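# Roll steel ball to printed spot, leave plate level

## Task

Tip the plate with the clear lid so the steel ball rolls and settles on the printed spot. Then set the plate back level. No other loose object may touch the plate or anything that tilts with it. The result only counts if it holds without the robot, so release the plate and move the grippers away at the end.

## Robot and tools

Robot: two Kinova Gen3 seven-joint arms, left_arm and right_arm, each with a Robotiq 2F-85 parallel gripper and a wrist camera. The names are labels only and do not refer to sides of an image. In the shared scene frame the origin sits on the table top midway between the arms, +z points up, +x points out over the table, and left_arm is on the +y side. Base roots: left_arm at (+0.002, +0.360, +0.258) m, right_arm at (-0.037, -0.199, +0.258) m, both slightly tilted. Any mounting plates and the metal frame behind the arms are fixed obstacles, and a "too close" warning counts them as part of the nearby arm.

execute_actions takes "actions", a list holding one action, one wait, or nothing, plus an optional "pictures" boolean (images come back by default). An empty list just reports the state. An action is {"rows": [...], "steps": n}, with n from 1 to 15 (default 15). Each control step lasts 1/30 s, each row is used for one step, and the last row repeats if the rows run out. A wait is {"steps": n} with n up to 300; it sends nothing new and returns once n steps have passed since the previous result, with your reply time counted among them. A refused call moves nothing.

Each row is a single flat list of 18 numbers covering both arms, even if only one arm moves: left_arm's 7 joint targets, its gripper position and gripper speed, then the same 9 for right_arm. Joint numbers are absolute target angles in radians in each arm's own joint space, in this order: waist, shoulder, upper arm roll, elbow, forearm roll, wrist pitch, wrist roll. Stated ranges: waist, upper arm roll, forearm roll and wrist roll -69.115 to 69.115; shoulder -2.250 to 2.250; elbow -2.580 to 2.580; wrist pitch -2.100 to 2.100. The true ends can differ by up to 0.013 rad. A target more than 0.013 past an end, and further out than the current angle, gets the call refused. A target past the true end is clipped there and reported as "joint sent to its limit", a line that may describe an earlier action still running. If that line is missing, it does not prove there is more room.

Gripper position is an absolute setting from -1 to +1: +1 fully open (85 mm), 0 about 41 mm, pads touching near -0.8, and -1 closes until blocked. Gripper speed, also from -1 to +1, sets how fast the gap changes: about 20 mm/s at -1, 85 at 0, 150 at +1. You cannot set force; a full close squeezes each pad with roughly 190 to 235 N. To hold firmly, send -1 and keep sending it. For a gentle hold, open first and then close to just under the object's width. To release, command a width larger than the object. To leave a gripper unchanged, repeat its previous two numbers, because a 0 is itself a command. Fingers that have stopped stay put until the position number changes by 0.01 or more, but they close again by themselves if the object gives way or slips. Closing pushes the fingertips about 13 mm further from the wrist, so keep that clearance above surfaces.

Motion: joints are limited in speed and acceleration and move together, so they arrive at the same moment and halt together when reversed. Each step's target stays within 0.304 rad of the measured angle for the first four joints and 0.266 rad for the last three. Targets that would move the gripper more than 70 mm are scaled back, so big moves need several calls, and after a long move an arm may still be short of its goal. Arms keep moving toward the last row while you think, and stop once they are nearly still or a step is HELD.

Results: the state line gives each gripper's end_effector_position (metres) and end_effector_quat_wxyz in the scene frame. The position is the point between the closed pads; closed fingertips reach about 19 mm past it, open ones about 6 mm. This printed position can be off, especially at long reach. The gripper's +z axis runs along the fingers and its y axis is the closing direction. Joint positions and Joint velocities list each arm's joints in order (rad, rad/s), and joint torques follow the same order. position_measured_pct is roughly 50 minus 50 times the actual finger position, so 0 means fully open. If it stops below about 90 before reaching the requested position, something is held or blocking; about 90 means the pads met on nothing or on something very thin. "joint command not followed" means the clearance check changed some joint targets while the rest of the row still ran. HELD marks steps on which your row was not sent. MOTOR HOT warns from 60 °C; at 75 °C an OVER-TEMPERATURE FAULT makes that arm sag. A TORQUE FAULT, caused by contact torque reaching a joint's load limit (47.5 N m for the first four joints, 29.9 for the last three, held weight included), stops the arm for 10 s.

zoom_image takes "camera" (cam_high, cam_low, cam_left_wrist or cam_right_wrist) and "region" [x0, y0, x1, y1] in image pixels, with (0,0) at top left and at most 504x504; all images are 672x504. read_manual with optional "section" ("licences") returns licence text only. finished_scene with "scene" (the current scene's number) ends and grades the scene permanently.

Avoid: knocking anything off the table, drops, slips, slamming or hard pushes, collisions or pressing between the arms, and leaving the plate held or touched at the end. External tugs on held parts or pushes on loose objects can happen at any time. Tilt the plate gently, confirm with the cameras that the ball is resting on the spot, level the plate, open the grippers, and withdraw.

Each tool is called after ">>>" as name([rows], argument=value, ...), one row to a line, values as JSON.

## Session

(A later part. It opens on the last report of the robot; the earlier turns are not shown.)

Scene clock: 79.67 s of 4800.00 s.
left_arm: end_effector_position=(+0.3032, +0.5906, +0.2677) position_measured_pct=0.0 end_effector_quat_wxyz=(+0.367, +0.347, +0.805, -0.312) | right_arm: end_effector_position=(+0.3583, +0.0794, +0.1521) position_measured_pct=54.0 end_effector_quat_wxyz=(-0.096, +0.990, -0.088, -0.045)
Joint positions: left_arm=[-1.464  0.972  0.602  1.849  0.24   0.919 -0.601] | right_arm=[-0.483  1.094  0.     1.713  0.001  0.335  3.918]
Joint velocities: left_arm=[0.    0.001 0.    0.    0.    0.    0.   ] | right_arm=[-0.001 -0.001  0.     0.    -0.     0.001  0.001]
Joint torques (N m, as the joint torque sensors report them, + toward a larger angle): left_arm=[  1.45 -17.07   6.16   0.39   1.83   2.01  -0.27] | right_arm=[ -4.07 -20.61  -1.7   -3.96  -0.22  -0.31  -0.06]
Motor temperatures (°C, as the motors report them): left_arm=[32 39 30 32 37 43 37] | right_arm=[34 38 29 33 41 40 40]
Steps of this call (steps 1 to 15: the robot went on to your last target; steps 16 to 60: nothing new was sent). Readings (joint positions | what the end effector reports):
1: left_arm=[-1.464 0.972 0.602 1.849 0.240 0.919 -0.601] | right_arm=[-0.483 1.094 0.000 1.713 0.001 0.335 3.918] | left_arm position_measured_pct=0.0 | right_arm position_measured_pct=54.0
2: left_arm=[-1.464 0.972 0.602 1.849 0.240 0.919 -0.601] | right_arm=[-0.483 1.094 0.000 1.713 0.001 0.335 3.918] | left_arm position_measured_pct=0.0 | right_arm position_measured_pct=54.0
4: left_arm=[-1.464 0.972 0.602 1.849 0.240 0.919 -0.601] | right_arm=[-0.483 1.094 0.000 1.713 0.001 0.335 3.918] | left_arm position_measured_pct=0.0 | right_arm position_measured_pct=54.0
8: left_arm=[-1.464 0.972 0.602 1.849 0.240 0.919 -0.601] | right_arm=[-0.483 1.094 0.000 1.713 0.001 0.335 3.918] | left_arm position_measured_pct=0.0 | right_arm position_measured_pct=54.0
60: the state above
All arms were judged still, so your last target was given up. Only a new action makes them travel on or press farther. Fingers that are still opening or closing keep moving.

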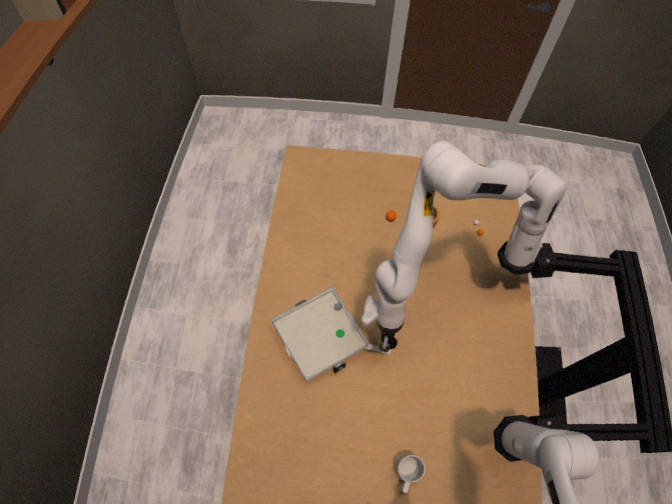

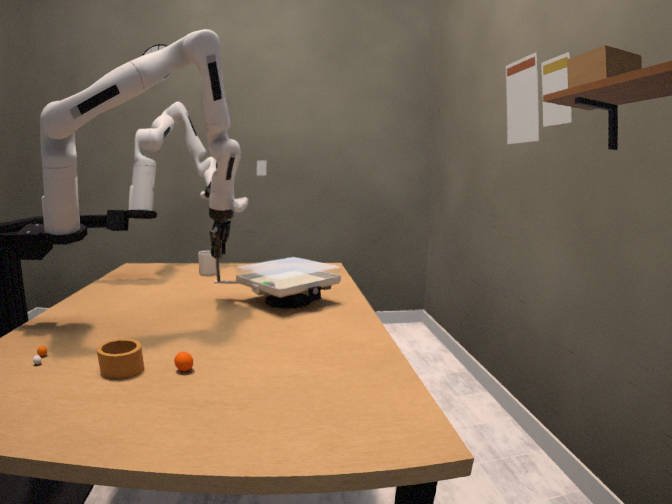

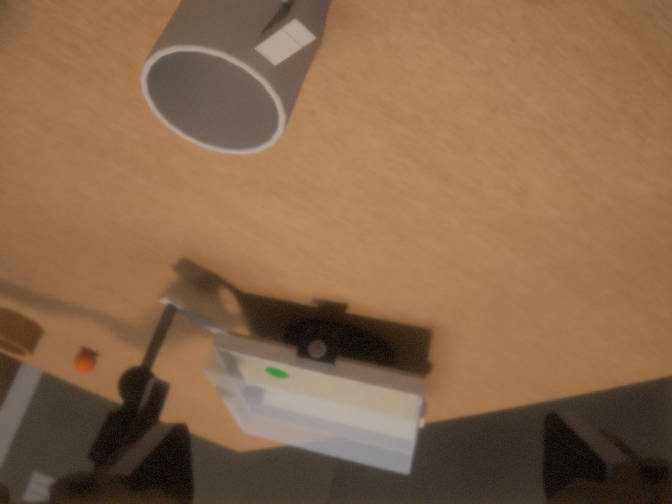

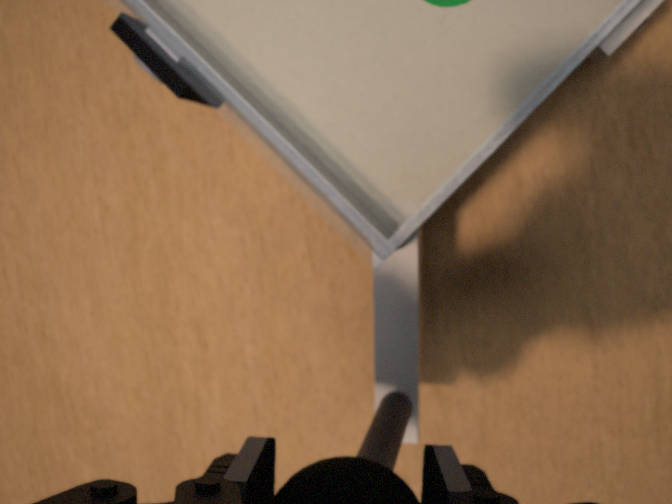

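>>> execute_actions([
  {"steps":150},
], pictures=false)

>>> execute_actions([
  {"rows":[[-1.464,0.972,0.602,1.849,0.24,0.919,-0.601,1,0,-0.4828,1.0815,0,1.7059,0,0.3542,3.918,-0.15,-0.6]]},
], pictures=false)

>>> execute_actions([
  {"steps":8},
], pictures=false)

>>> execute_actions([
  {"rows":[[-1.464,0.972,0.602,1.849,0.24,0.919,-0.601,1,0,-0.4835,1.0886,0,1.7076,0,0.3454,3.918,-0.15,-0.6]]},
], pictures=false)

>>> execute_actions([
  {"steps":75},
])

Scene clock: 85.83 s of 4800.00 s.
left_arm: end_effector_position=(+0.3032, +0.5906, +0.2677) position_measured_pct=0.0 end_effector_quat_wxyz=(+0.367, +0.347, +0.805, -0.312) | right_arm: end_effector_position=(+0.3583, +0.0794, +0.1520) position_measured_pct=54.0 end_effector_quat_wxyz=(-0.096, +0.990, -0.088, -0.045)
Joint positions: left_arm=[-1.464  0.972  0.602  1.849  0.24   0.919 -0.601] | right_arm=[-0.483  1.094  0.     1.713  0.001  0.335  3.918]
Joint velocities: left_arm=[ 0.  0. -0. -0.  0. -0. -0.] | right_arm=[ 0.001 -0.001  0.    -0.001 -0.002 -0.    -0.   ]
Joint torques (N m, as the joint torque sensors report them, + toward a larger angle): left_arm=[  1.4  -17.16   6.25   0.27   1.79   1.97  -0.35] | right_arm=[ -4.16 -20.91  -1.88  -3.46  -0.22  -0.39  -0.04]
Motor temperatures (°C, as the motors report them): left_arm=[32 39 30 32 37 43 37] | right_arm=[34 38 29 33 41 40 40]
Steps of this call (steps 1 to 160: nothing new was sent; then 0.83 s passed at rest). Readings (joint positions | what the end effector reports):
1: left_arm=[-1.464 0.972 0.602 1.849 0.240 0.919 -0.601] | right_arm=[-0.483 1.094 0.000 1.713 0.001 0.335 3.918] | left_arm position_measured_pct=0.0 | right_arm position_measured_pct=54.0
2: left_arm=[-1.464 0.972 0.602 1.849 0.240 0.919 -0.601] | right_arm=[-0.483 1.094 0.000 1.713 0.001 0.335 3.918] | left_arm position_measured_pct=0.0 | right_arm position_measured_pct=54.0
4: left_arm=[-1.464 0.972 0.602 1.849 0.240 0.919 -0.601] | right_arm=[-0.483 1.094 0.000 1.713 0.001 0.335 3.918] | left_arm position_measured_pct=0.0 | right_arm position_measured_pct=54.0
8: left_arm=[-1.464 0.972 0.602 1.849 0.240 0.919 -0.601] | right_arm=[-0.483 1.094 0.000 1.713 0.001 0.335 3.918] | left_arm position_measured_pct=0.0 | right_arm position_measured_pct=54.0
160: the state above

Scene clock: 86.33 s of 4800.00 s.
left_arm: end_effector_position=(+0.3032, +0.5906, +0.2677) position_measured_pct=0.0 end_effector_quat_wxyz=(+0.367, +0.347, +0.805, -0.312) | right_arm: end_effector_position=(+0.3607, +0.0791, +0.1578) position_measured_pct=54.0 end_effector_quat_wxyz=(-0.095, +0.990, -0.089, -0.046)
Joint positions: left_arm=[-1.464  0.972  0.602  1.849  0.24   0.919 -0.601] | right_arm=[-0.482  1.083  0.001  1.707  0.     0.355  3.918]
Joint velocities: left_arm=[ 0.     0.001 -0.    -0.    -0.     0.    -0.   ] | right_arm=[ 0.    -0.001 -0.    -0.    -0.001 -0.     0.001]
Joint torques (N m, as the joint torque sensors report them, + toward a larger angle): left_arm=[  1.42 -16.95   6.13   0.42   1.81   1.92  -0.31] | right_arm=[ -4.87 -22.53  -2.05  -3.98  -0.05  -0.28   0.03]
Motor temperatures (°C, as the motors report them): left_arm=[32 39 30 32 37 43 37] | right_arm=[34 38 29 33 41 40 40]
Steps of this call (steps 1 to 15: all 15 steps of this action). Readings (joint positions | what the end effector reports):
1: left_arm=[-1.464 0.972 0.602 1.849 0.240 0.919 -0.601] | right_arm=[-0.483 1.093 0.000 1.712 0.001 0.337 3.918] | left_arm position_measured_pct=0.0 | right_arm position_measured_pct=54.0
2: left_arm=[-1.464 0.972 0.602 1.849 0.240 0.919 -0.601] | right_arm=[-0.483 1.089 0.000 1.711 0.001 0.343 3.918] | left_arm position_measured_pct=0.0 | right_arm position_measured_pct=54.0
4: left_arm=[-1.464 0.972 0.602 1.849 0.240 0.919 -0.601] | right_arm=[-0.482 1.084 0.001 1.708 0.000 0.352 3.918] | left_arm position_measured_pct=0.0 | right_arm position_measured_pct=54.0
8: left_arm=[-1.464 0.972 0.602 1.849 0.240 0.919 -0.601] | right_arm=[-0.482 1.083 0.001 1.707 0.000 0.354 3.918] | left_arm position_measured_pct=0.0 | right_arm position_measured_pct=54.0
15: the state above

Scene clock: 86.60 s of 4800.00 s.
left_arm: end_effector_position=(+0.3032, +0.5906, +0.2677) position_measured_pct=0.0 end_effector_quat_wxyz=(+0.367, +0.347, +0.805, -0.312) | right_arm: end_effector_position=(+0.3607, +0.0791, +0.1579) position_measured_pct=54.0 end_effector_quat_wxyz=(-0.095, +0.990, -0.089, -0.046)
Joint positions: left_arm=[-1.464  0.972  0.602  1.849  0.24   0.919 -0.601] | right_arm=[-0.482  1.083  0.001  1.707  0.     0.355  3.918]
Joint velocities: left_arm=[-0.     0.002  0.     0.     0.     0.    -0.001] | right_arm=[ 0.    -0.002 -0.    -0.     0.     0.     0.   ]
Joint torques (N m, as the joint torque sensors report them, + toward a larger angle): left_arm=[  1.34 -16.93   6.18   0.39   1.73   2.    -0.27] | right_arm=[ -4.58 -22.8   -2.12  -4.01   0.06  -0.2   -0.18]
Motor temperatures (°C, as the motors report them): left_arm=[32 39 30 32 37 43 37] | right_arm=[34 38 29 33 41 40 40]
Steps of this call (steps 1 to 8: the robot went on to your last target). Readings (joint positions | what the end effector reports):
1: left_arm=[-1.464 0.972 0.602 1.849 0.240 0.919 -0.601] | right_arm=[-0.482 1.083 0.001 1.707 0.000 0.355 3.918] | left_arm position_measured_pct=0.0 | right_arm position_measured_pct=54.0
2: left_arm=[-1.464 0.972 0.602 1.849 0.240 0.919 -0.601] | right_arm=[-0.482 1.083 0.001 1.707 0.000 0.355 3.918] | left_arm position_measured_pct=0.0 | right_arm position_measured_pct=54.0
4: left_arm=[-1.464 0.972 0.602 1.849 0.240 0.919 -0.601] | right_arm=[-0.482 1.083 0.001 1.707 0.000 0.355 3.918] | left_arm position_measured_pct=0.0 | right_arm position_measured_pct=54.0
8: the state above

Scene clock: 87.10 s of 4800.00 s.
left_arm: end_effector_position=(+0.3032, +0.5906, +0.2677) position_measured_pct=0.0 end_effector_quat_wxyz=(+0.367, +0.347, +0.805, -0.312) | right_arm: end_effector_position=(+0.3596, +0.0794, +0.1551) position_measured_pct=54.0 end_effector_quat_wxyz=(-0.095, +0.990, -0.089, -0.046)
Joint positions: left_arm=[-1.464  0.972  0.602  1.849  0.24   0.919 -0.601] | right_arm=[-0.483  1.088  0.001  1.709  0.     0.347  3.918]
Joint velocities: left_arm=[-0.  0. -0. -0.  0. -0. -0.] | right_arm=[ 0.    -0.001  0.    -0.    -0.002  0.001  0.001]
Joint torques (N m, as the joint torque sensors report them, + toward a larger angle): left_arm=[  1.5  -16.93   6.25   0.4    1.75   2.01  -0.37] | right_arm=[ -4.52 -21.23  -2.09  -4.06  -0.17  -0.61  -0.11]
Motor temperatures (°C, as the motors report them): left_arm=[32 39 30 32 37 43 37] | right_arm=[34 38 29 33 41 40 40]
Steps of this call (steps 1 to 15: all 15 steps of this action). Readings (joint positions | what the end effector reports):
1: left_arm=[-1.464 0.972 0.602 1.849 0.240 0.919 -0.601] | right_arm=[-0.482 1.084 0.001 1.707 0.000 0.354 3.918] | left_arm position_measured_pct=0.0 | right_arm position_measured_pct=54.0
2: left_arm=[-1.464 0.972 0.602 1.849 0.240 0.919 -0.601] | right_arm=[-0.483 1.086 0.001 1.707 0.000 0.351 3.918] | left_arm position_measured_pct=0.0 | right_arm position_measured_pct=54.0
4: left_arm=[-1.464 0.972 0.602 1.849 0.240 0.919 -0.601] | right_arm=[-0.483 1.088 0.001 1.708 0.000 0.348 3.918] | left_arm position_measured_pct=0.0 | right_arm position_measured_pct=54.0
8: left_arm=[-1.464 0.972 0.602 1.849 0.240 0.919 -0.601] | right_arm=[-0.483 1.088 0.001 1.709 0.000 0.347 3.918] | left_arm position_measured_pct=0.0 | right_arm position_measured_pct=54.0
15: the state above

Scene clock: 89.60 s of 4800.00 s.
left_arm: end_effector_position=(+0.3032, +0.5906, +0.2677) position_measured_pct=0.0 end_effector_quat_wxyz=(+0.367, +0.347, +0.805, -0.312) | right_arm: end_effector_position=(+0.3596, +0.0794, +0.1551) position_measured_pct=54.0 end_effector_quat_wxyz=(-0.095, +0.990, -0.089, -0.046)
Joint positions: left_arm=[-1.464  0.972  0.602  1.849  0.24   0.919 -0.601] | right_arm=[-0.483  1.088  0.001  1.709  0.     0.347  3.918]
Joint velocities: left_arm=[ 0.     0.    -0.     0.     0.     0.001 -0.   ] | right_arm=[-0.001  0.001  0.    -0.    -0.002 -0.001  0.001]
Joint torques (N m, as the joint torque sensors report them, + toward a larger angle): left_arm=[  1.26 -16.98   6.19   0.55   1.69   1.97  -0.38] | right_arm=[ -4.23 -20.97  -1.97  -4.13  -0.33  -0.47  -0.04]
Motor temperatures (°C, as the motors report them): left_arm=[32 39 30 32 37 43 37] | right_arm=[34 38 29 33 41 40 40]
Steps of this call (steps 1 to 15: the robot went on to your last target; steps 16 to 75: nothing new was sent). Readings (joint positions | what the end effector reports):
1: left_arm=[-1.464 0.972 0.602 1.849 0.240 0.919 -0.601] | right_arm=[-0.483 1.088 0.001 1.709 0.000 0.347 3.918] | left_arm position_measured_pct=0.0 | right_arm position_measured_pct=54.0
2: left_arm=[-1.464 0.972 0.602 1.849 0.240 0.919 -0.601] | right_arm=[-0.483 1.088 0.001 1.709 0.000 0.347 3.918] | left_arm position_measured_pct=0.0 | right_arm position_measured_pct=54.0
4: left_arm=[-1.464 0.972 0.602 1.849 0.240 0.919 -0.601] | right_arm=[-0.483 1.088 0.001 1.709 0.000 0.347 3.918] | left_arm position_measured_pct=0.0 | right_arm position_measured_pct=54.0
8: left_arm=[-1.464 0.972 0.602 1.849 0.240 0.919 -0.601] | right_arm=[-0.483 1.088 0.001 1.709 0.000 0.347 3.918] | left_arm position_measured_pct=0.0 | right_arm position_measured_pct=54.0
75: the state above
All arms were judged still, so your last target was given up. Only a new action makes them travel on or press farther. Fingers that are still opening or closing keep moving.

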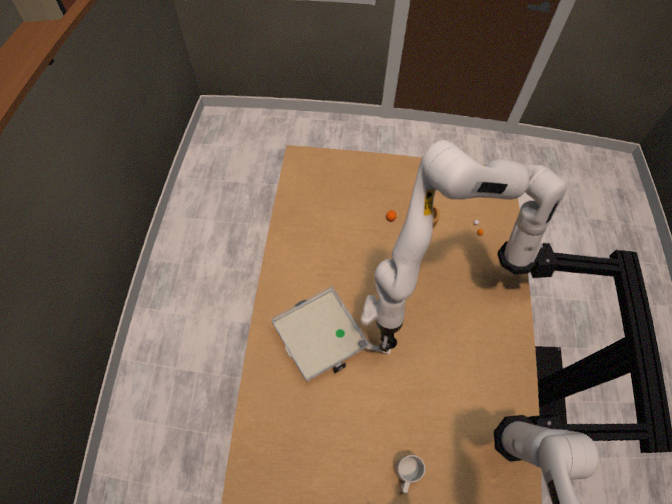

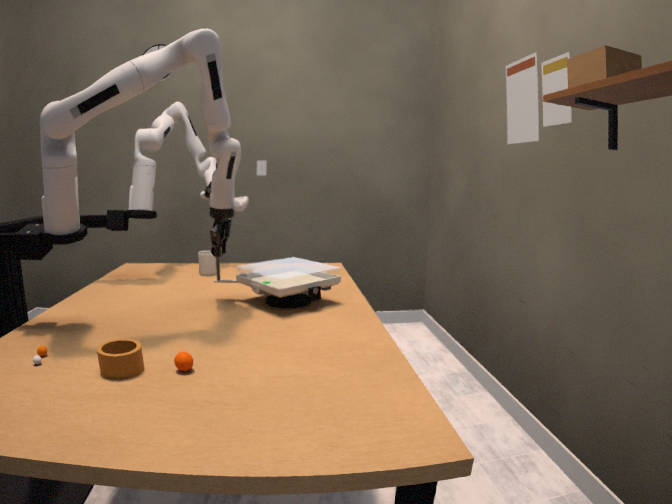

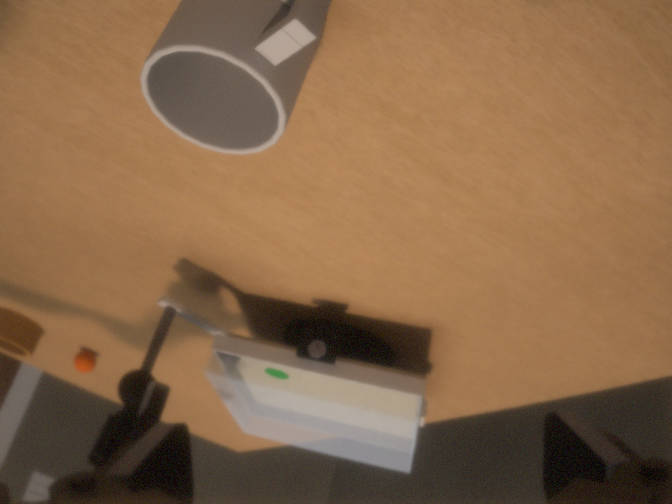

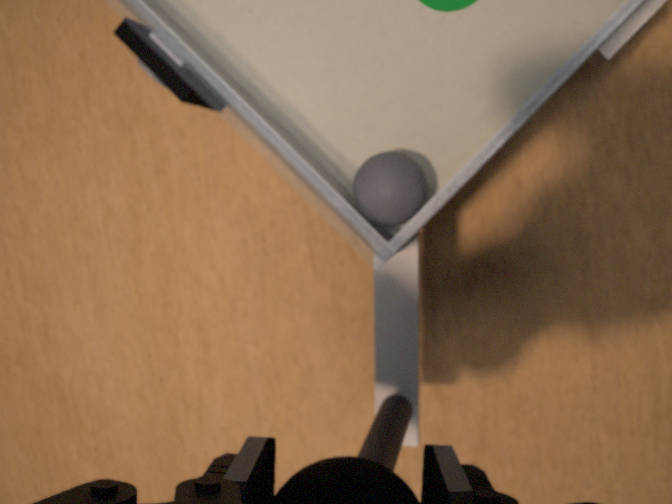

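>>> execute_actions([
  {"rows":[[-1.464,0.972,0.602,1.849,0.24,0.919,-0.601,1,0,-0.4840,1.0805,0,1.7026,0,0.3585,3.918,-0.15,-0.6]]},
], pictures=false)

>>> execute_actions([
  {"steps":40},
])

Scene clock: 94.13 s of 4800.00 s.
left_arm: end_effector_position=(+0.3032, +0.5906, +0.2677) position_measured_pct=0.0 end_effector_quat_wxyz=(+0.367, +0.347, +0.805, -0.312) | right_arm: end_effector_position=(+0.3611, +0.0794, +0.1585) position_measured_pct=54.0 end_effector_quat_wxyz=(-0.094, +0.990, -0.089, -0.047)
Joint positions: left_arm=[-1.464  0.972  0.602  1.849  0.24   0.919 -0.601] | right_arm=[-0.483  1.082  0.001  1.704  0.     0.359  3.918]
Joint velocities: left_arm=[-0.    -0.001  0.    -0.    -0.     0.    -0.   ] | right_arm=[ 0.001 -0.001 -0.     0.    -0.002 -0.     0.001]
Joint torques (N m, as the joint torque sensors report them, + toward a larger angle): left_arm=[  1.28 -17.04   6.12   0.58   1.76   1.94  -0.21] | right_arm=[ -4.87 -23.15  -2.32  -4.47  -0.1   -0.45   0.2 ]
Motor temperatures (°C, as the motors report them): left_arm=[32 39 30 32 37 43 37] | right_arm=[34 38 29 33 41 40 40]
Steps of this call (steps 1 to 90: nothing new was sent; then 1.03 s passed at rest; steps 91 to 105: all 15 steps of this action). Readings (joint positions | what the end effector reports):
91: left_arm=[-1.464 0.972 0.602 1.849 0.240 0.919 -0.601] | right_arm=[-0.483 1.087 0.001 1.708 0.000 0.348 3.918] | left_arm position_measured_pct=0.0 | right_arm position_measured_pct=54.0
92: left_arm=[-1.464 0.972 0.602 1.849 0.240 0.919 -0.601] | right_arm=[-0.483 1.085 0.001 1.707 0.000 0.352 3.918] | left_arm position_measured_pct=0.0 | right_arm position_measured_pct=54.0
94: left_arm=[-1.464 0.972 0.602 1.849 0.240 0.919 -0.601] | right_arm=[-0.483 1.083 0.001 1.705 0.000 0.358 3.918] | left_arm position_measured_pct=0.0 | right_arm position_measured_pct=54.0
98: left_arm=[-1.464 0.972 0.602 1.849 0.240 0.919 -0.601] | right_arm=[-0.483 1.082 0.001 1.704 0.000 0.359 3.918] | left_arm position_measured_pct=0.0 | right_arm position_measured_pct=54.0
105: the state above

Scene clock: 95.47 s of 4800.00 s.
left_arm: end_effector_position=(+0.3032, +0.5906, +0.2677) position_measured_pct=0.0 end_effector_quat_wxyz=(+0.367, +0.347, +0.805, -0.312) | right_arm: end_effector_position=(+0.3611, +0.0794, +0.1585) position_measured_pct=54.0 end_effector_quat_wxyz=(-0.094, +0.990, -0.089, -0.047)
Joint positions: left_arm=[-1.464  0.972  0.602  1.849  0.24   0.919 -0.601] | right_arm=[-0.483  1.082  0.001  1.704  0.     0.359  3.918]
Joint velocities: left_arm=[ 0.     0.    -0.    -0.    -0.     0.     0.001] | right_arm=[ 0.    -0.001 -0.     0.    -0.001  0.001  0.001]
Joint torques (N m, as the joint torque sensors report them, + toward a larger angle): left_arm=[  1.34 -16.96   6.32   0.52   1.76   2.04  -0.34] | right_arm=[ -4.68 -22.96  -2.42  -4.65  -0.03  -0.42   0.12]
Motor temperatures (°C, as the motors report them): left_arm=[32 39 30 32 37 43 37] | right_arm=[34 38 29 33 41 40 40]
Steps of this call (steps 1 to 15: the robot went on to your last target; steps 16 to 40: nothing new was sent). Readings (joint positions | what the end effector reports):
1: left_arm=[-1.464 0.972 0.602 1.849 0.240 0.919 -0.601] | right_arm=[-0.483 1.082 0.001 1.704 0.000 0.359 3.918] | left_arm position_measured_pct=0.0 | right_arm position_measured_pct=54.0
2: left_arm=[-1.464 0.972 0.602 1.849 0.240 0.919 -0.601] | right_arm=[-0.483 1.082 0.001 1.704 0.000 0.359 3.918] | left_arm position_measured_pct=0.0 | right_arm position_measured_pct=54.0
4: left_arm=[-1.464 0.972 0.602 1.849 0.240 0.919 -0.601] | right_arm=[-0.483 1.082 0.001 1.704 0.000 0.359 3.918] | left_arm position_measured_pct=0.0 | right_arm position_measured_pct=54.0
8: left_arm=[-1.464 0.972 0.602 1.849 0.240 0.919 -0.601] | right_arm=[-0.483 1.082 0.001 1.704 0.000 0.359 3.918] | left_arm position_measured_pct=0.0 | right_arm position_measured_pct=54.0
40: the state above
All arms were judged still, so your last target was given up. Only a new action makes them travel on or press farther. Fingers that are still opening or closing keep moving.

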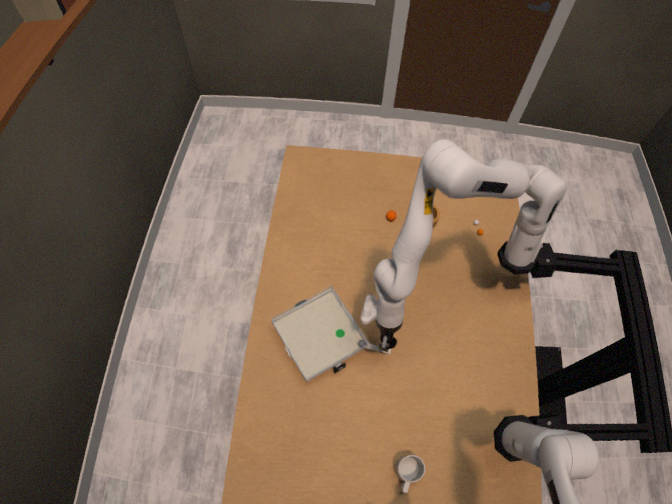

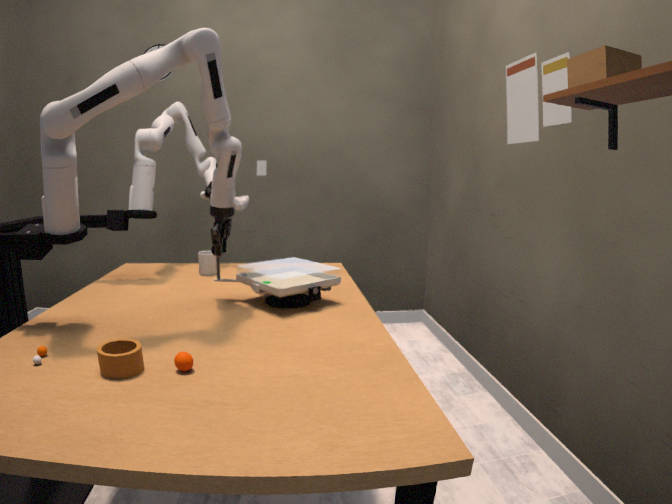

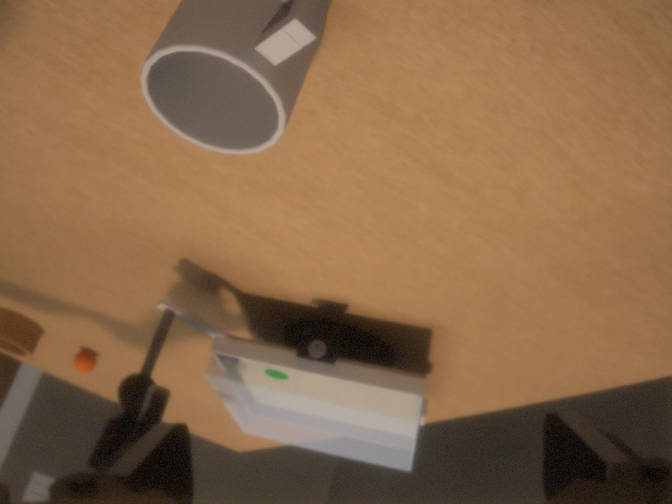

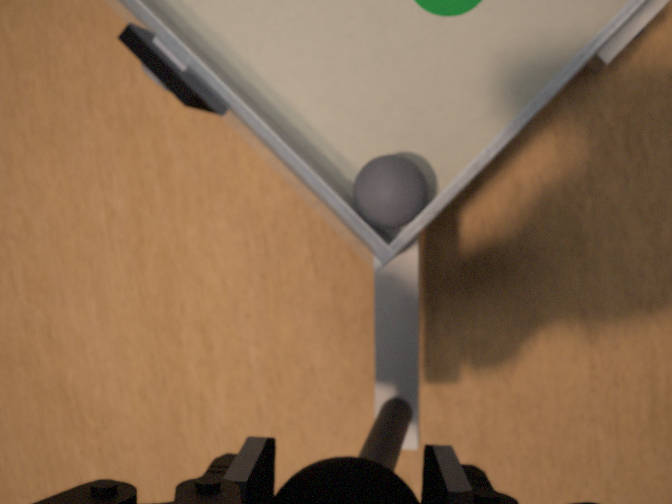

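>>> execute_actions([
  {"rows":[[-1.464,0.972,0.602,1.849,0.24,0.919,-0.601,1,0,-0.4836,1.0765,0,1.7016,0,0.3636,3.918,-0.15,-0.6]]},
], pictures=false)

>>> execute_actions([
  {"steps":15},
], pictures=false)

>>> execute_actions([
  {"rows":[[-1.464,0.972,0.602,1.849,0.24,0.919,-0.601,1,0,-0.4842,1.0825,0,1.7031,0,0.3560,3.918,-0.15,-0.6]]},
])

>>> execute_actions([
  {"steps":75},
])

Scene clock: 101.87 s of 4800.00 s.
left_arm: end_effector_position=(+0.3032, +0.5906, +0.2677) position_measured_pct=0.0 end_effector_quat_wxyz=(+0.367, +0.347, +0.805, -0.312) | right_arm: end_effector_position=(+0.3619, +0.0792, +0.1604) position_measured_pct=54.0 end_effector_quat_wxyz=(-0.094, +0.990, -0.089, -0.047)
Joint positions: left_arm=[-1.464  0.972  0.602  1.849  0.24   0.919 -0.601] | right_arm=[-0.482  1.079  0.001  1.703 -0.     0.364  3.918]
Joint velocities: left_arm=[ 0.    -0.     0.     0.    -0.    -0.001  0.   ] | right_arm=[ 0.    -0.002 -0.    -0.    -0.001 -0.001 -0.   ]
Joint torques (N m, as the joint torque sensors report them, + toward a larger angle): left_arm=[  1.45 -16.99   6.17   0.36   1.86   2.01  -0.36] | right_arm=[ -4.84 -23.02  -2.17  -4.66   0.07  -0.47   0.22]
Motor temperatures (°C, as the motors report them): left_arm=[32 39 30 32 37 43 37] | right_arm=[34 38 29 33 41 40 40]
Steps of this call (steps 1 to 90: nothing new was sent; then 2.90 s passed at rest; steps 91 to 105: all 15 steps of this action). Readings (joint positions | what the end effector reports):
91: left_arm=[-1.464 0.972 0.602 1.849 0.240 0.919 -0.601] | right_arm=[-0.483 1.082 0.001 1.704 0.000 0.360 3.918] | left_arm position_measured_pct=0.0 | right_arm position_measured_pct=54.0
92: left_arm=[-1.464 0.972 0.602 1.849 0.240 0.919 -0.601] | right_arm=[-0.483 1.080 0.001 1.704 0.000 0.362 3.918] | left_arm position_measured_pct=0.0 | right_arm position_measured_pct=54.0
94: left_arm=[-1.464 0.972 0.602 1.849 0.240 0.919 -0.601] | right_arm=[-0.483 1.079 0.001 1.703 0.000 0.364 3.918] | left_arm position_measured_pct=0.0 | right_arm position_measured_pct=54.0
98: left_arm=[-1.464 0.972 0.602 1.849 0.240 0.919 -0.601] | right_arm=[-0.483 1.079 0.001 1.703 -0.000 0.364 3.918] | left_arm position_measured_pct=0.0 | right_arm position_measured_pct=54.0
105: the state above

Scene clock: 102.37 s of 4800.00 s.
left_arm: end_effector_position=(+0.3032, +0.5906, +0.2677) position_measured_pct=0.0 end_effector_quat_wxyz=(+0.367, +0.347, +0.805, -0.312) | right_arm: end_effector_position=(+0.3619, +0.0792, +0.1605) position_measured_pct=54.0 end_effector_quat_wxyz=(-0.094, +0.990, -0.089, -0.047)
Joint positions: left_arm=[-1.464  0.972  0.602  1.849  0.24   0.919 -0.601] | right_arm=[-0.482  1.078  0.001  1.703 -0.     0.364  3.918]
Joint velocities: left_arm=[ 0.    -0.003 -0.    -0.     0.    -0.    -0.   ] | right_arm=[-0.    -0.002 -0.     0.     0.001 -0.001  0.001]
Joint torques (N m, as the joint torque sensors report them, + toward a larger angle): left_arm=[  1.31 -17.03   6.25   0.42   1.86   2.01  -0.31] | right_arm=[ -5.14 -22.87  -2.3   -4.42  -0.05  -0.59   0.28]
Motor temperatures (°C, as the motors report them): left_arm=[32 39 31 32 37 43 37] | right_arm=[34 38 29 33 41 40 40]
Steps of this call (steps 1 to 15: the robot went on to your last target). Readings (joint positions | what the end effector reports):
1: left_arm=[-1.464 0.972 0.602 1.849 0.240 0.919 -0.601] | right_arm=[-0.482 1.079 0.001 1.703 -0.000 0.364 3.918] | left_arm position_measured_pct=0.0 | right_arm position_measured_pct=54.0
2: left_arm=[-1.464 0.972 0.602 1.849 0.240 0.919 -0.601] | right_arm=[-0.482 1.079 0.001 1.703 -0.000 0.364 3.918] | left_arm position_measured_pct=0.0 | right_arm position_measured_pct=54.0
4: left_arm=[-1.464 0.972 0.602 1.849 0.240 0.919 -0.601] | right_arm=[-0.482 1.079 0.001 1.703 -0.000 0.364 3.918] | left_arm position_measured_pct=0.0 | right_arm position_measured_pct=54.0
8: left_arm=[-1.464 0.972 0.602 1.849 0.240 0.919 -0.601] | right_arm=[-0.482 1.078 0.001 1.703 -0.000 0.364 3.918] | left_arm position_measured_pct=0.0 | right_arm position_measured_pct=54.0
15: the state above
All arms were judged still, so your last target was given up. Only a new action makes them travel on or press farther. Fingers that are still opening or closing keep moving.

Scene clock: 102.87 s of 4800.00 s.
left_arm: end_effector_position=(+0.3032, +0.5906, +0.2677) position_measured_pct=0.0 end_effector_quat_wxyz=(+0.367, +0.347, +0.805, -0.312) | right_arm: end_effector_position=(+0.3610, +0.0794, +0.1583) position_measured_pct=54.0 end_effector_quat_wxyz=(-0.094, +0.990, -0.089, -0.046)
Joint positions: left_arm=[-1.464  0.972  0.602  1.849  0.24   0.919 -0.601] | right_arm=[-0.483  1.083  0.001  1.705  0.     0.358  3.918]
Joint velocities: left_arm=[ 0.     0.001  0.    -0.     0.     0.     0.   ] | right_arm=[-0.    -0.002 -0.     0.    -0.001 -0.001 -0.   ]
Joint torques (N m, as the joint torque sensors report them, + toward a larger angle): left_arm=[  1.24 -17.08   6.16   0.42   1.79   2.01  -0.31] | right_arm=[ -4.82 -21.57  -2.57  -4.65  -0.25  -0.97   0.22]
Motor temperatures (°C, as the motors report them): left_arm=[32 39 31 32 37 43 37] | right_arm=[34 38 29 33 41 40 40]
Steps of this call (steps 1 to 15: all 15 steps of this action). Readings (joint positions | what the end effector reports):
1: left_arm=[-1.464 0.972 0.602 1.849 0.240 0.919 -0.601] | right_arm=[-0.483 1.079 0.001 1.703 -0.000 0.364 3.918] | left_arm position_measured_pct=0.0 | right_arm position_measured_pct=54.0
2: left_arm=[-1.464 0.972 0.602 1.849 0.240 0.919 -0.601] | right_arm=[-0.483 1.081 0.001 1.703 0.000 0.361 3.918] | left_arm position_measured_pct=0.0 | right_arm position_measured_pct=54.0
4: left_arm=[-1.464 0.972 0.602 1.849 0.240 0.919 -0.601] | right_arm=[-0.483 1.083 0.001 1.704 0.000 0.359 3.918] | left_arm position_measured_pct=0.0 | right_arm position_measured_pct=54.0
8: left_arm=[-1.464 0.972 0.602 1.849 0.240 0.919 -0.601] | right_arm=[-0.483 1.083 0.001 1.705 0.000 0.358 3.918] | left_arm position_measured_pct=0.0 | right_arm position_measured_pct=54.0
15: the state above

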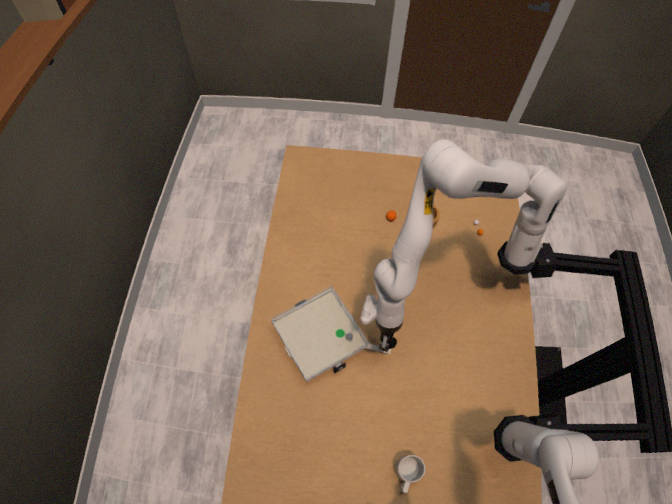

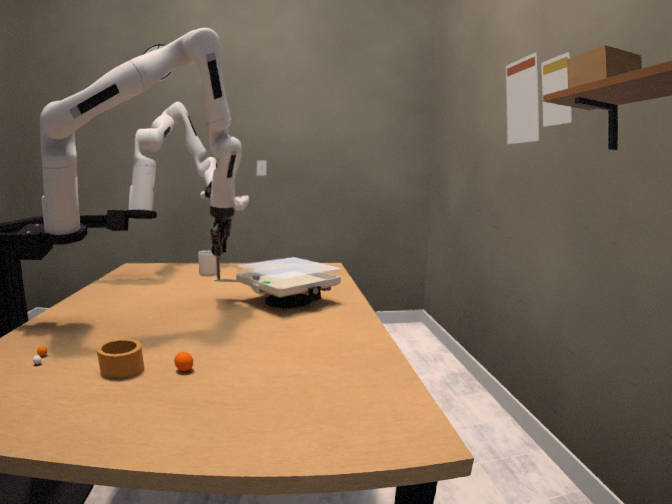

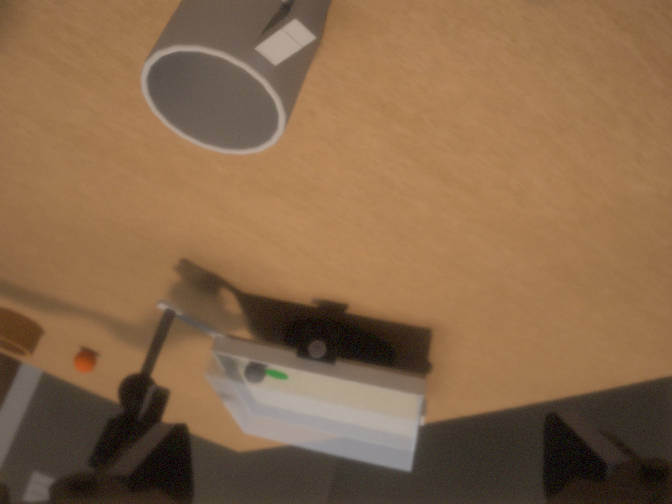

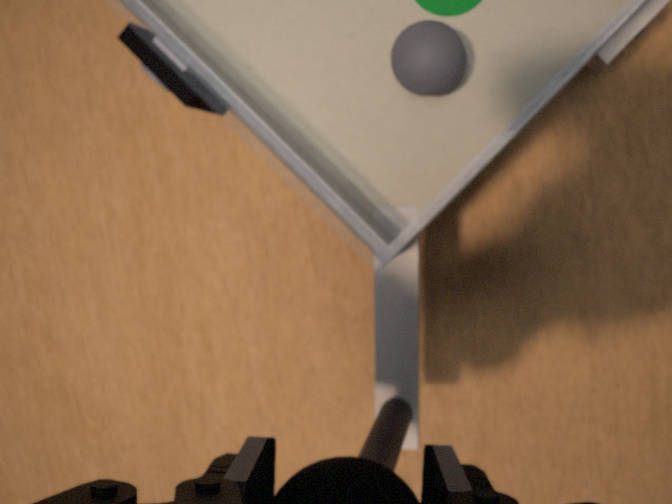

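Scene clock: 105.37 s of 4800.00 s.
left_arm: end_effector_position=(+0.3032, +0.5906, +0.2677) position_measured_pct=0.0 end_effector_quat_wxyz=(+0.367, +0.347, +0.805, -0.312) | right_arm: end_effector_position=(+0.3610, +0.0794, +0.1583) position_measured_pct=54.0 end_effector_quat_wxyz=(-0.095, +0.990, -0.089, -0.046)
Joint positions: left_arm=[-1.464  0.972  0.602  1.849  0.24   0.919 -0.601] | right_arm=[-0.483  1.083  0.001  1.705  0.     0.358  3.918]
Joint velocities: left_arm=[ 0. -0.  0.  0.  0. -0.  0.] | right_arm=[-0.    -0.    -0.    -0.    -0.001  0.    -0.002]
Joint torques (N m, as the joint torque sensors report them, + toward a larger angle): left_arm=[  1.41 -17.06   6.05   0.53   1.75   1.93  -0.41] | right_arm=[ -5.15 -21.86  -2.42  -4.81   0.06  -0.73   0.06]
Motor temperatures (°C, as the motors report them): left_arm=[32 39 31 32 37 43 37] | right_arm=[34 38 29 33 41 40 40]
Steps of this call (steps 1 to 15: the robot went on to your last target; steps 16 to 75: nothing new was sent). Readings (joint positions | what the end effector reports):
1: left_arm=[-1.464 0.972 0.602 1.849 0.240 0.919 -0.601] | right_arm=[-0.483 1.083 0.001 1.705 0.000 0.358 3.918] | left_arm position_measured_pct=0.0 | right_arm position_measured_pct=54.0
2: left_arm=[-1.464 0.972 0.602 1.849 0.240 0.919 -0.601] | right_arm=[-0.483 1.083 0.001 1.705 0.000 0.358 3.918] | left_arm position_measured_pct=0.0 | right_arm position_measured_pct=54.0
4: left_arm=[-1.464 0.972 0.602 1.849 0.240 0.919 -0.601] | right_arm=[-0.483 1.083 0.001 1.705 0.000 0.358 3.918] | left_arm position_measured_pct=0.0 | right_arm position_measured_pct=54.0
8: left_arm=[-1.464 0.972 0.602 1.849 0.240 0.919 -0.601] | right_arm=[-0.483 1.083 0.001 1.705 0.000 0.358 3.918] | left_arm position_measured_pct=0.0 | right_arm position_measured_pct=54.0
75: the state above
All arms were judged still, so your last target was given up. Only a new action makes them travel on or press farther. Fingers that are still opening or closing keep moving.

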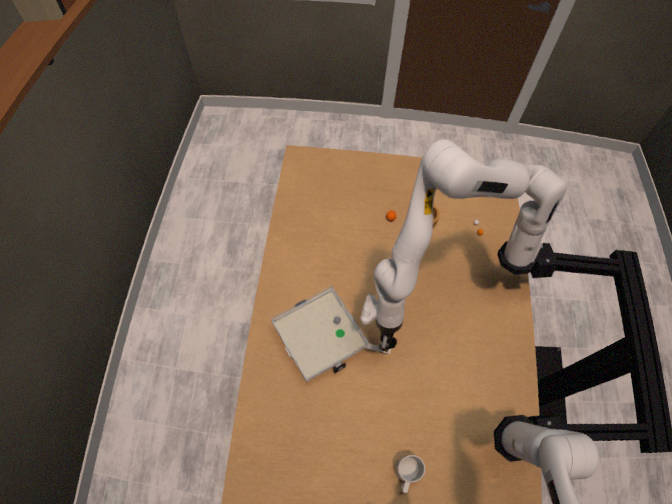

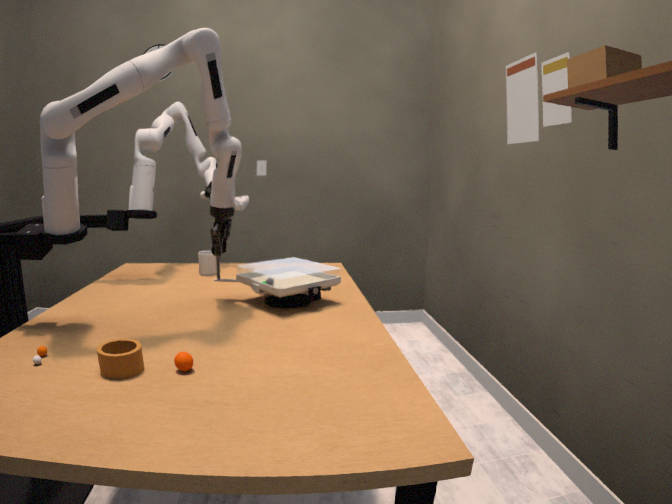

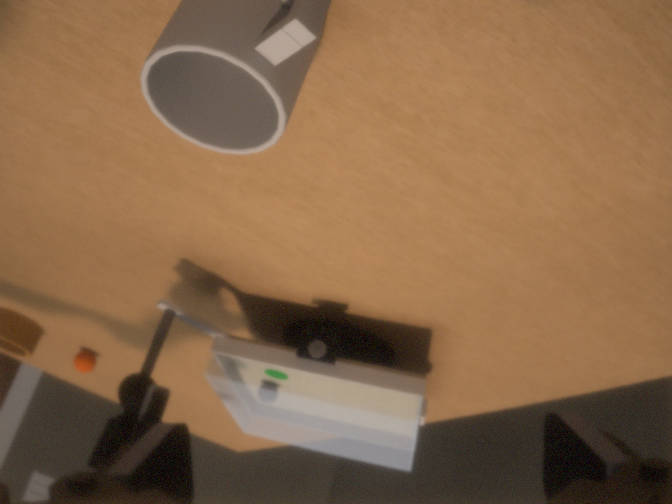

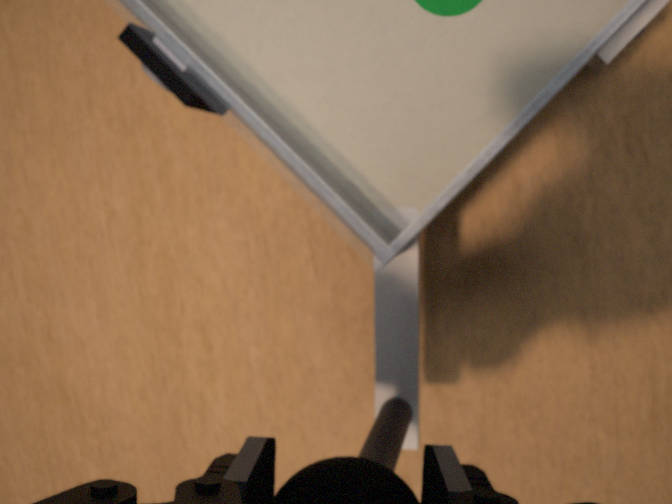

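>>> execute_actions([
  {"rows":[[-1.464,0.972,0.602,1.849,0.24,0.919,-0.601,1,0,-0.4881,1.0946,0,1.7001,0,0.3468,3.918,-0.15,-0.6]]},
], pictures=false)

>>> execute_actions([
  {"steps":90},
])

Scene clock: 110.97 s of 4800.00 s.
left_arm: end_effector_position=(+0.3032, +0.5906, +0.2677) position_measured_pct=0.0 end_effector_quat_wxyz=(+0.367, +0.347, +0.805, -0.312) | right_arm: end_effector_position=(+0.3588, +0.0805, +0.1528) position_measured_pct=54.0 end_effector_quat_wxyz=(-0.093, +0.991, -0.087, -0.047)
Joint positions: left_arm=[-1.464  0.972  0.602  1.849  0.24   0.919 -0.601] | right_arm=[-0.486  1.095  0.002  1.703  0.001  0.35   3.918]
Joint velocities: left_arm=[-0. -0. -0.  0. -0.  0.  0.] | right_arm=[ 0.002 -0.001  0.    -0.     0.     0.001  0.001]
Joint torques (N m, as the joint torque sensors report them, + toward a larger angle): left_arm=[  1.32 -16.88   6.19   0.45   1.77   2.    -0.38] | right_arm=[ -5.67 -21.59  -3.42  -5.45  -0.28  -1.25   0.08]
Motor temperatures (°C, as the motors report them): left_arm=[32 39 31 32 37 43 37] | right_arm=[34 38 29 33 41 40 40]
Steps of this call (steps 1 to 110: nothing new was sent; then 1.43 s passed at rest; steps 111 to 125: all 15 steps of this action). Readings (joint positions | what the end effector reports):
111: left_arm=[-1.464 0.972 0.602 1.849 0.240 0.919 -0.601] | right_arm=[-0.484 1.084 0.001 1.704 0.000 0.357 3.918] | left_arm position_measured_pct=0.0 | right_arm position_measured_pct=54.0
112: left_arm=[-1.464 0.972 0.602 1.849 0.240 0.919 -0.601] | right_arm=[-0.485 1.088 0.002 1.703 0.000 0.354 3.918] | left_arm position_measured_pct=0.0 | right_arm position_measured_pct=54.0
114: left_arm=[-1.464 0.972 0.602 1.849 0.240 0.919 -0.601] | right_arm=[-0.486 1.093 0.002 1.703 0.001 0.351 3.918] | left_arm position_measured_pct=0.0 | right_arm position_measured_pct=54.0
118: left_arm=[-1.464 0.972 0.602 1.849 0.240 0.919 -0.601] | right_arm=[-0.486 1.095 0.002 1.703 0.001 0.350 3.918] | left_arm position_measured_pct=0.0 | right_arm position_measured_pct=54.0
125: the state above

Scene clock: 113.97 s of 4800.00 s.
left_arm: end_effector_position=(+0.3032, +0.5906, +0.2677) position_measured_pct=0.0 end_effector_quat_wxyz=(+0.367, +0.347, +0.805, -0.312) | right_arm: end_effector_position=(+0.3588, +0.0805, +0.1527) position_measured_pct=54.0 end_effector_quat_wxyz=(-0.093, +0.991, -0.087, -0.047)
Joint positions: left_arm=[-1.464  0.972  0.602  1.849  0.24   0.919 -0.601] | right_arm=[-0.487  1.095  0.002  1.703  0.001  0.349  3.918]
Joint velocities: left_arm=[-0.    -0.002  0.     0.     0.     0.    -0.   ] | right_arm=[-0.001  0.001 -0.     0.     0.001  0.001  0.   ]
Joint torques (N m, as the joint torque sensors report them, + toward a larger angle): left_arm=[  1.31 -17.05   6.25   0.45   1.74   1.89  -0.31] | right_arm=[ -5.16 -22.08  -3.08  -5.48  -0.13  -1.39  -0.11]
Motor temperatures (°C, as the motors report them): left_arm=[32 39 31 32 37 43 37] | right_arm=[34 38 29 33 41 40 40]
Steps of this call (steps 1 to 15: the robot went on to your last target; steps 16 to 90: nothing new was sent). Readings (joint positions | what the end effector reports):
1: left_arm=[-1.464 0.972 0.602 1.849 0.240 0.919 -0.601] | right_arm=[-0.487 1.095 0.002 1.703 0.001 0.350 3.918] | left_arm position_measured_pct=0.0 | right_arm position_measured_pct=54.0
2: left_arm=[-1.464 0.972 0.602 1.849 0.240 0.919 -0.601] | right_arm=[-0.487 1.095 0.002 1.703 0.001 0.350 3.918] | left_arm position_measured_pct=0.0 | right_arm position_measured_pct=54.0
4: left_arm=[-1.464 0.972 0.602 1.849 0.240 0.919 -0.601] | right_arm=[-0.487 1.095 0.002 1.703 0.001 0.350 3.918] | left_arm position_measured_pct=0.0 | right_arm position_measured_pct=54.0
8: left_arm=[-1.464 0.972 0.602 1.849 0.240 0.919 -0.601] | right_arm=[-0.487 1.095 0.002 1.703 0.001 0.349 3.918] | left_arm position_measured_pct=0.0 | right_arm position_measured_pct=54.0
90: the state above
All arms were judged still, so your last target was given up. Only a new action makes them travel on or press farther. Fingers that are still opening or closing keep moving.

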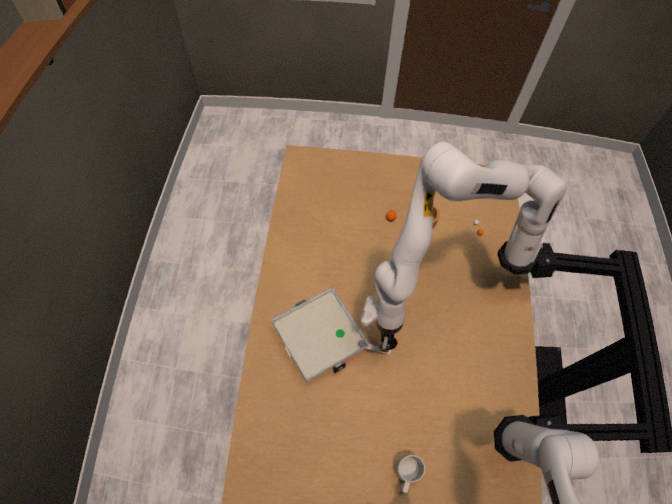

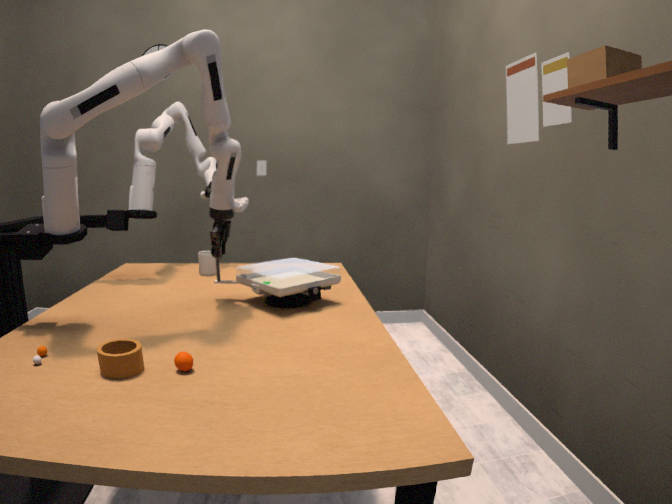

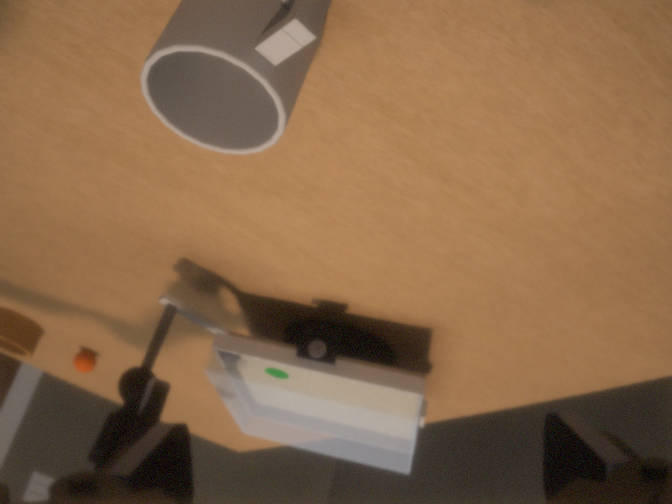

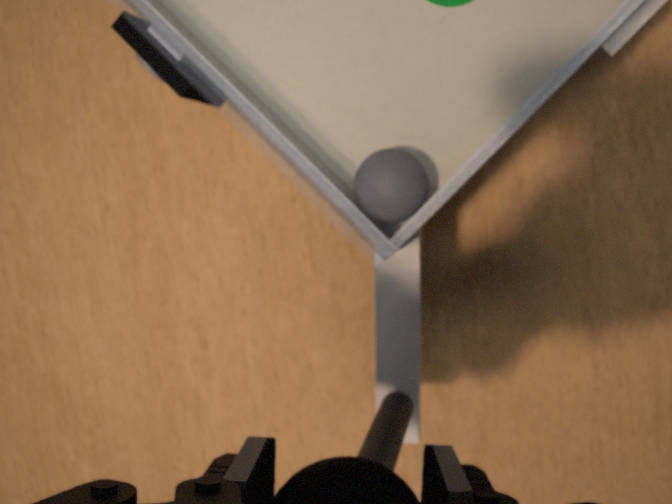

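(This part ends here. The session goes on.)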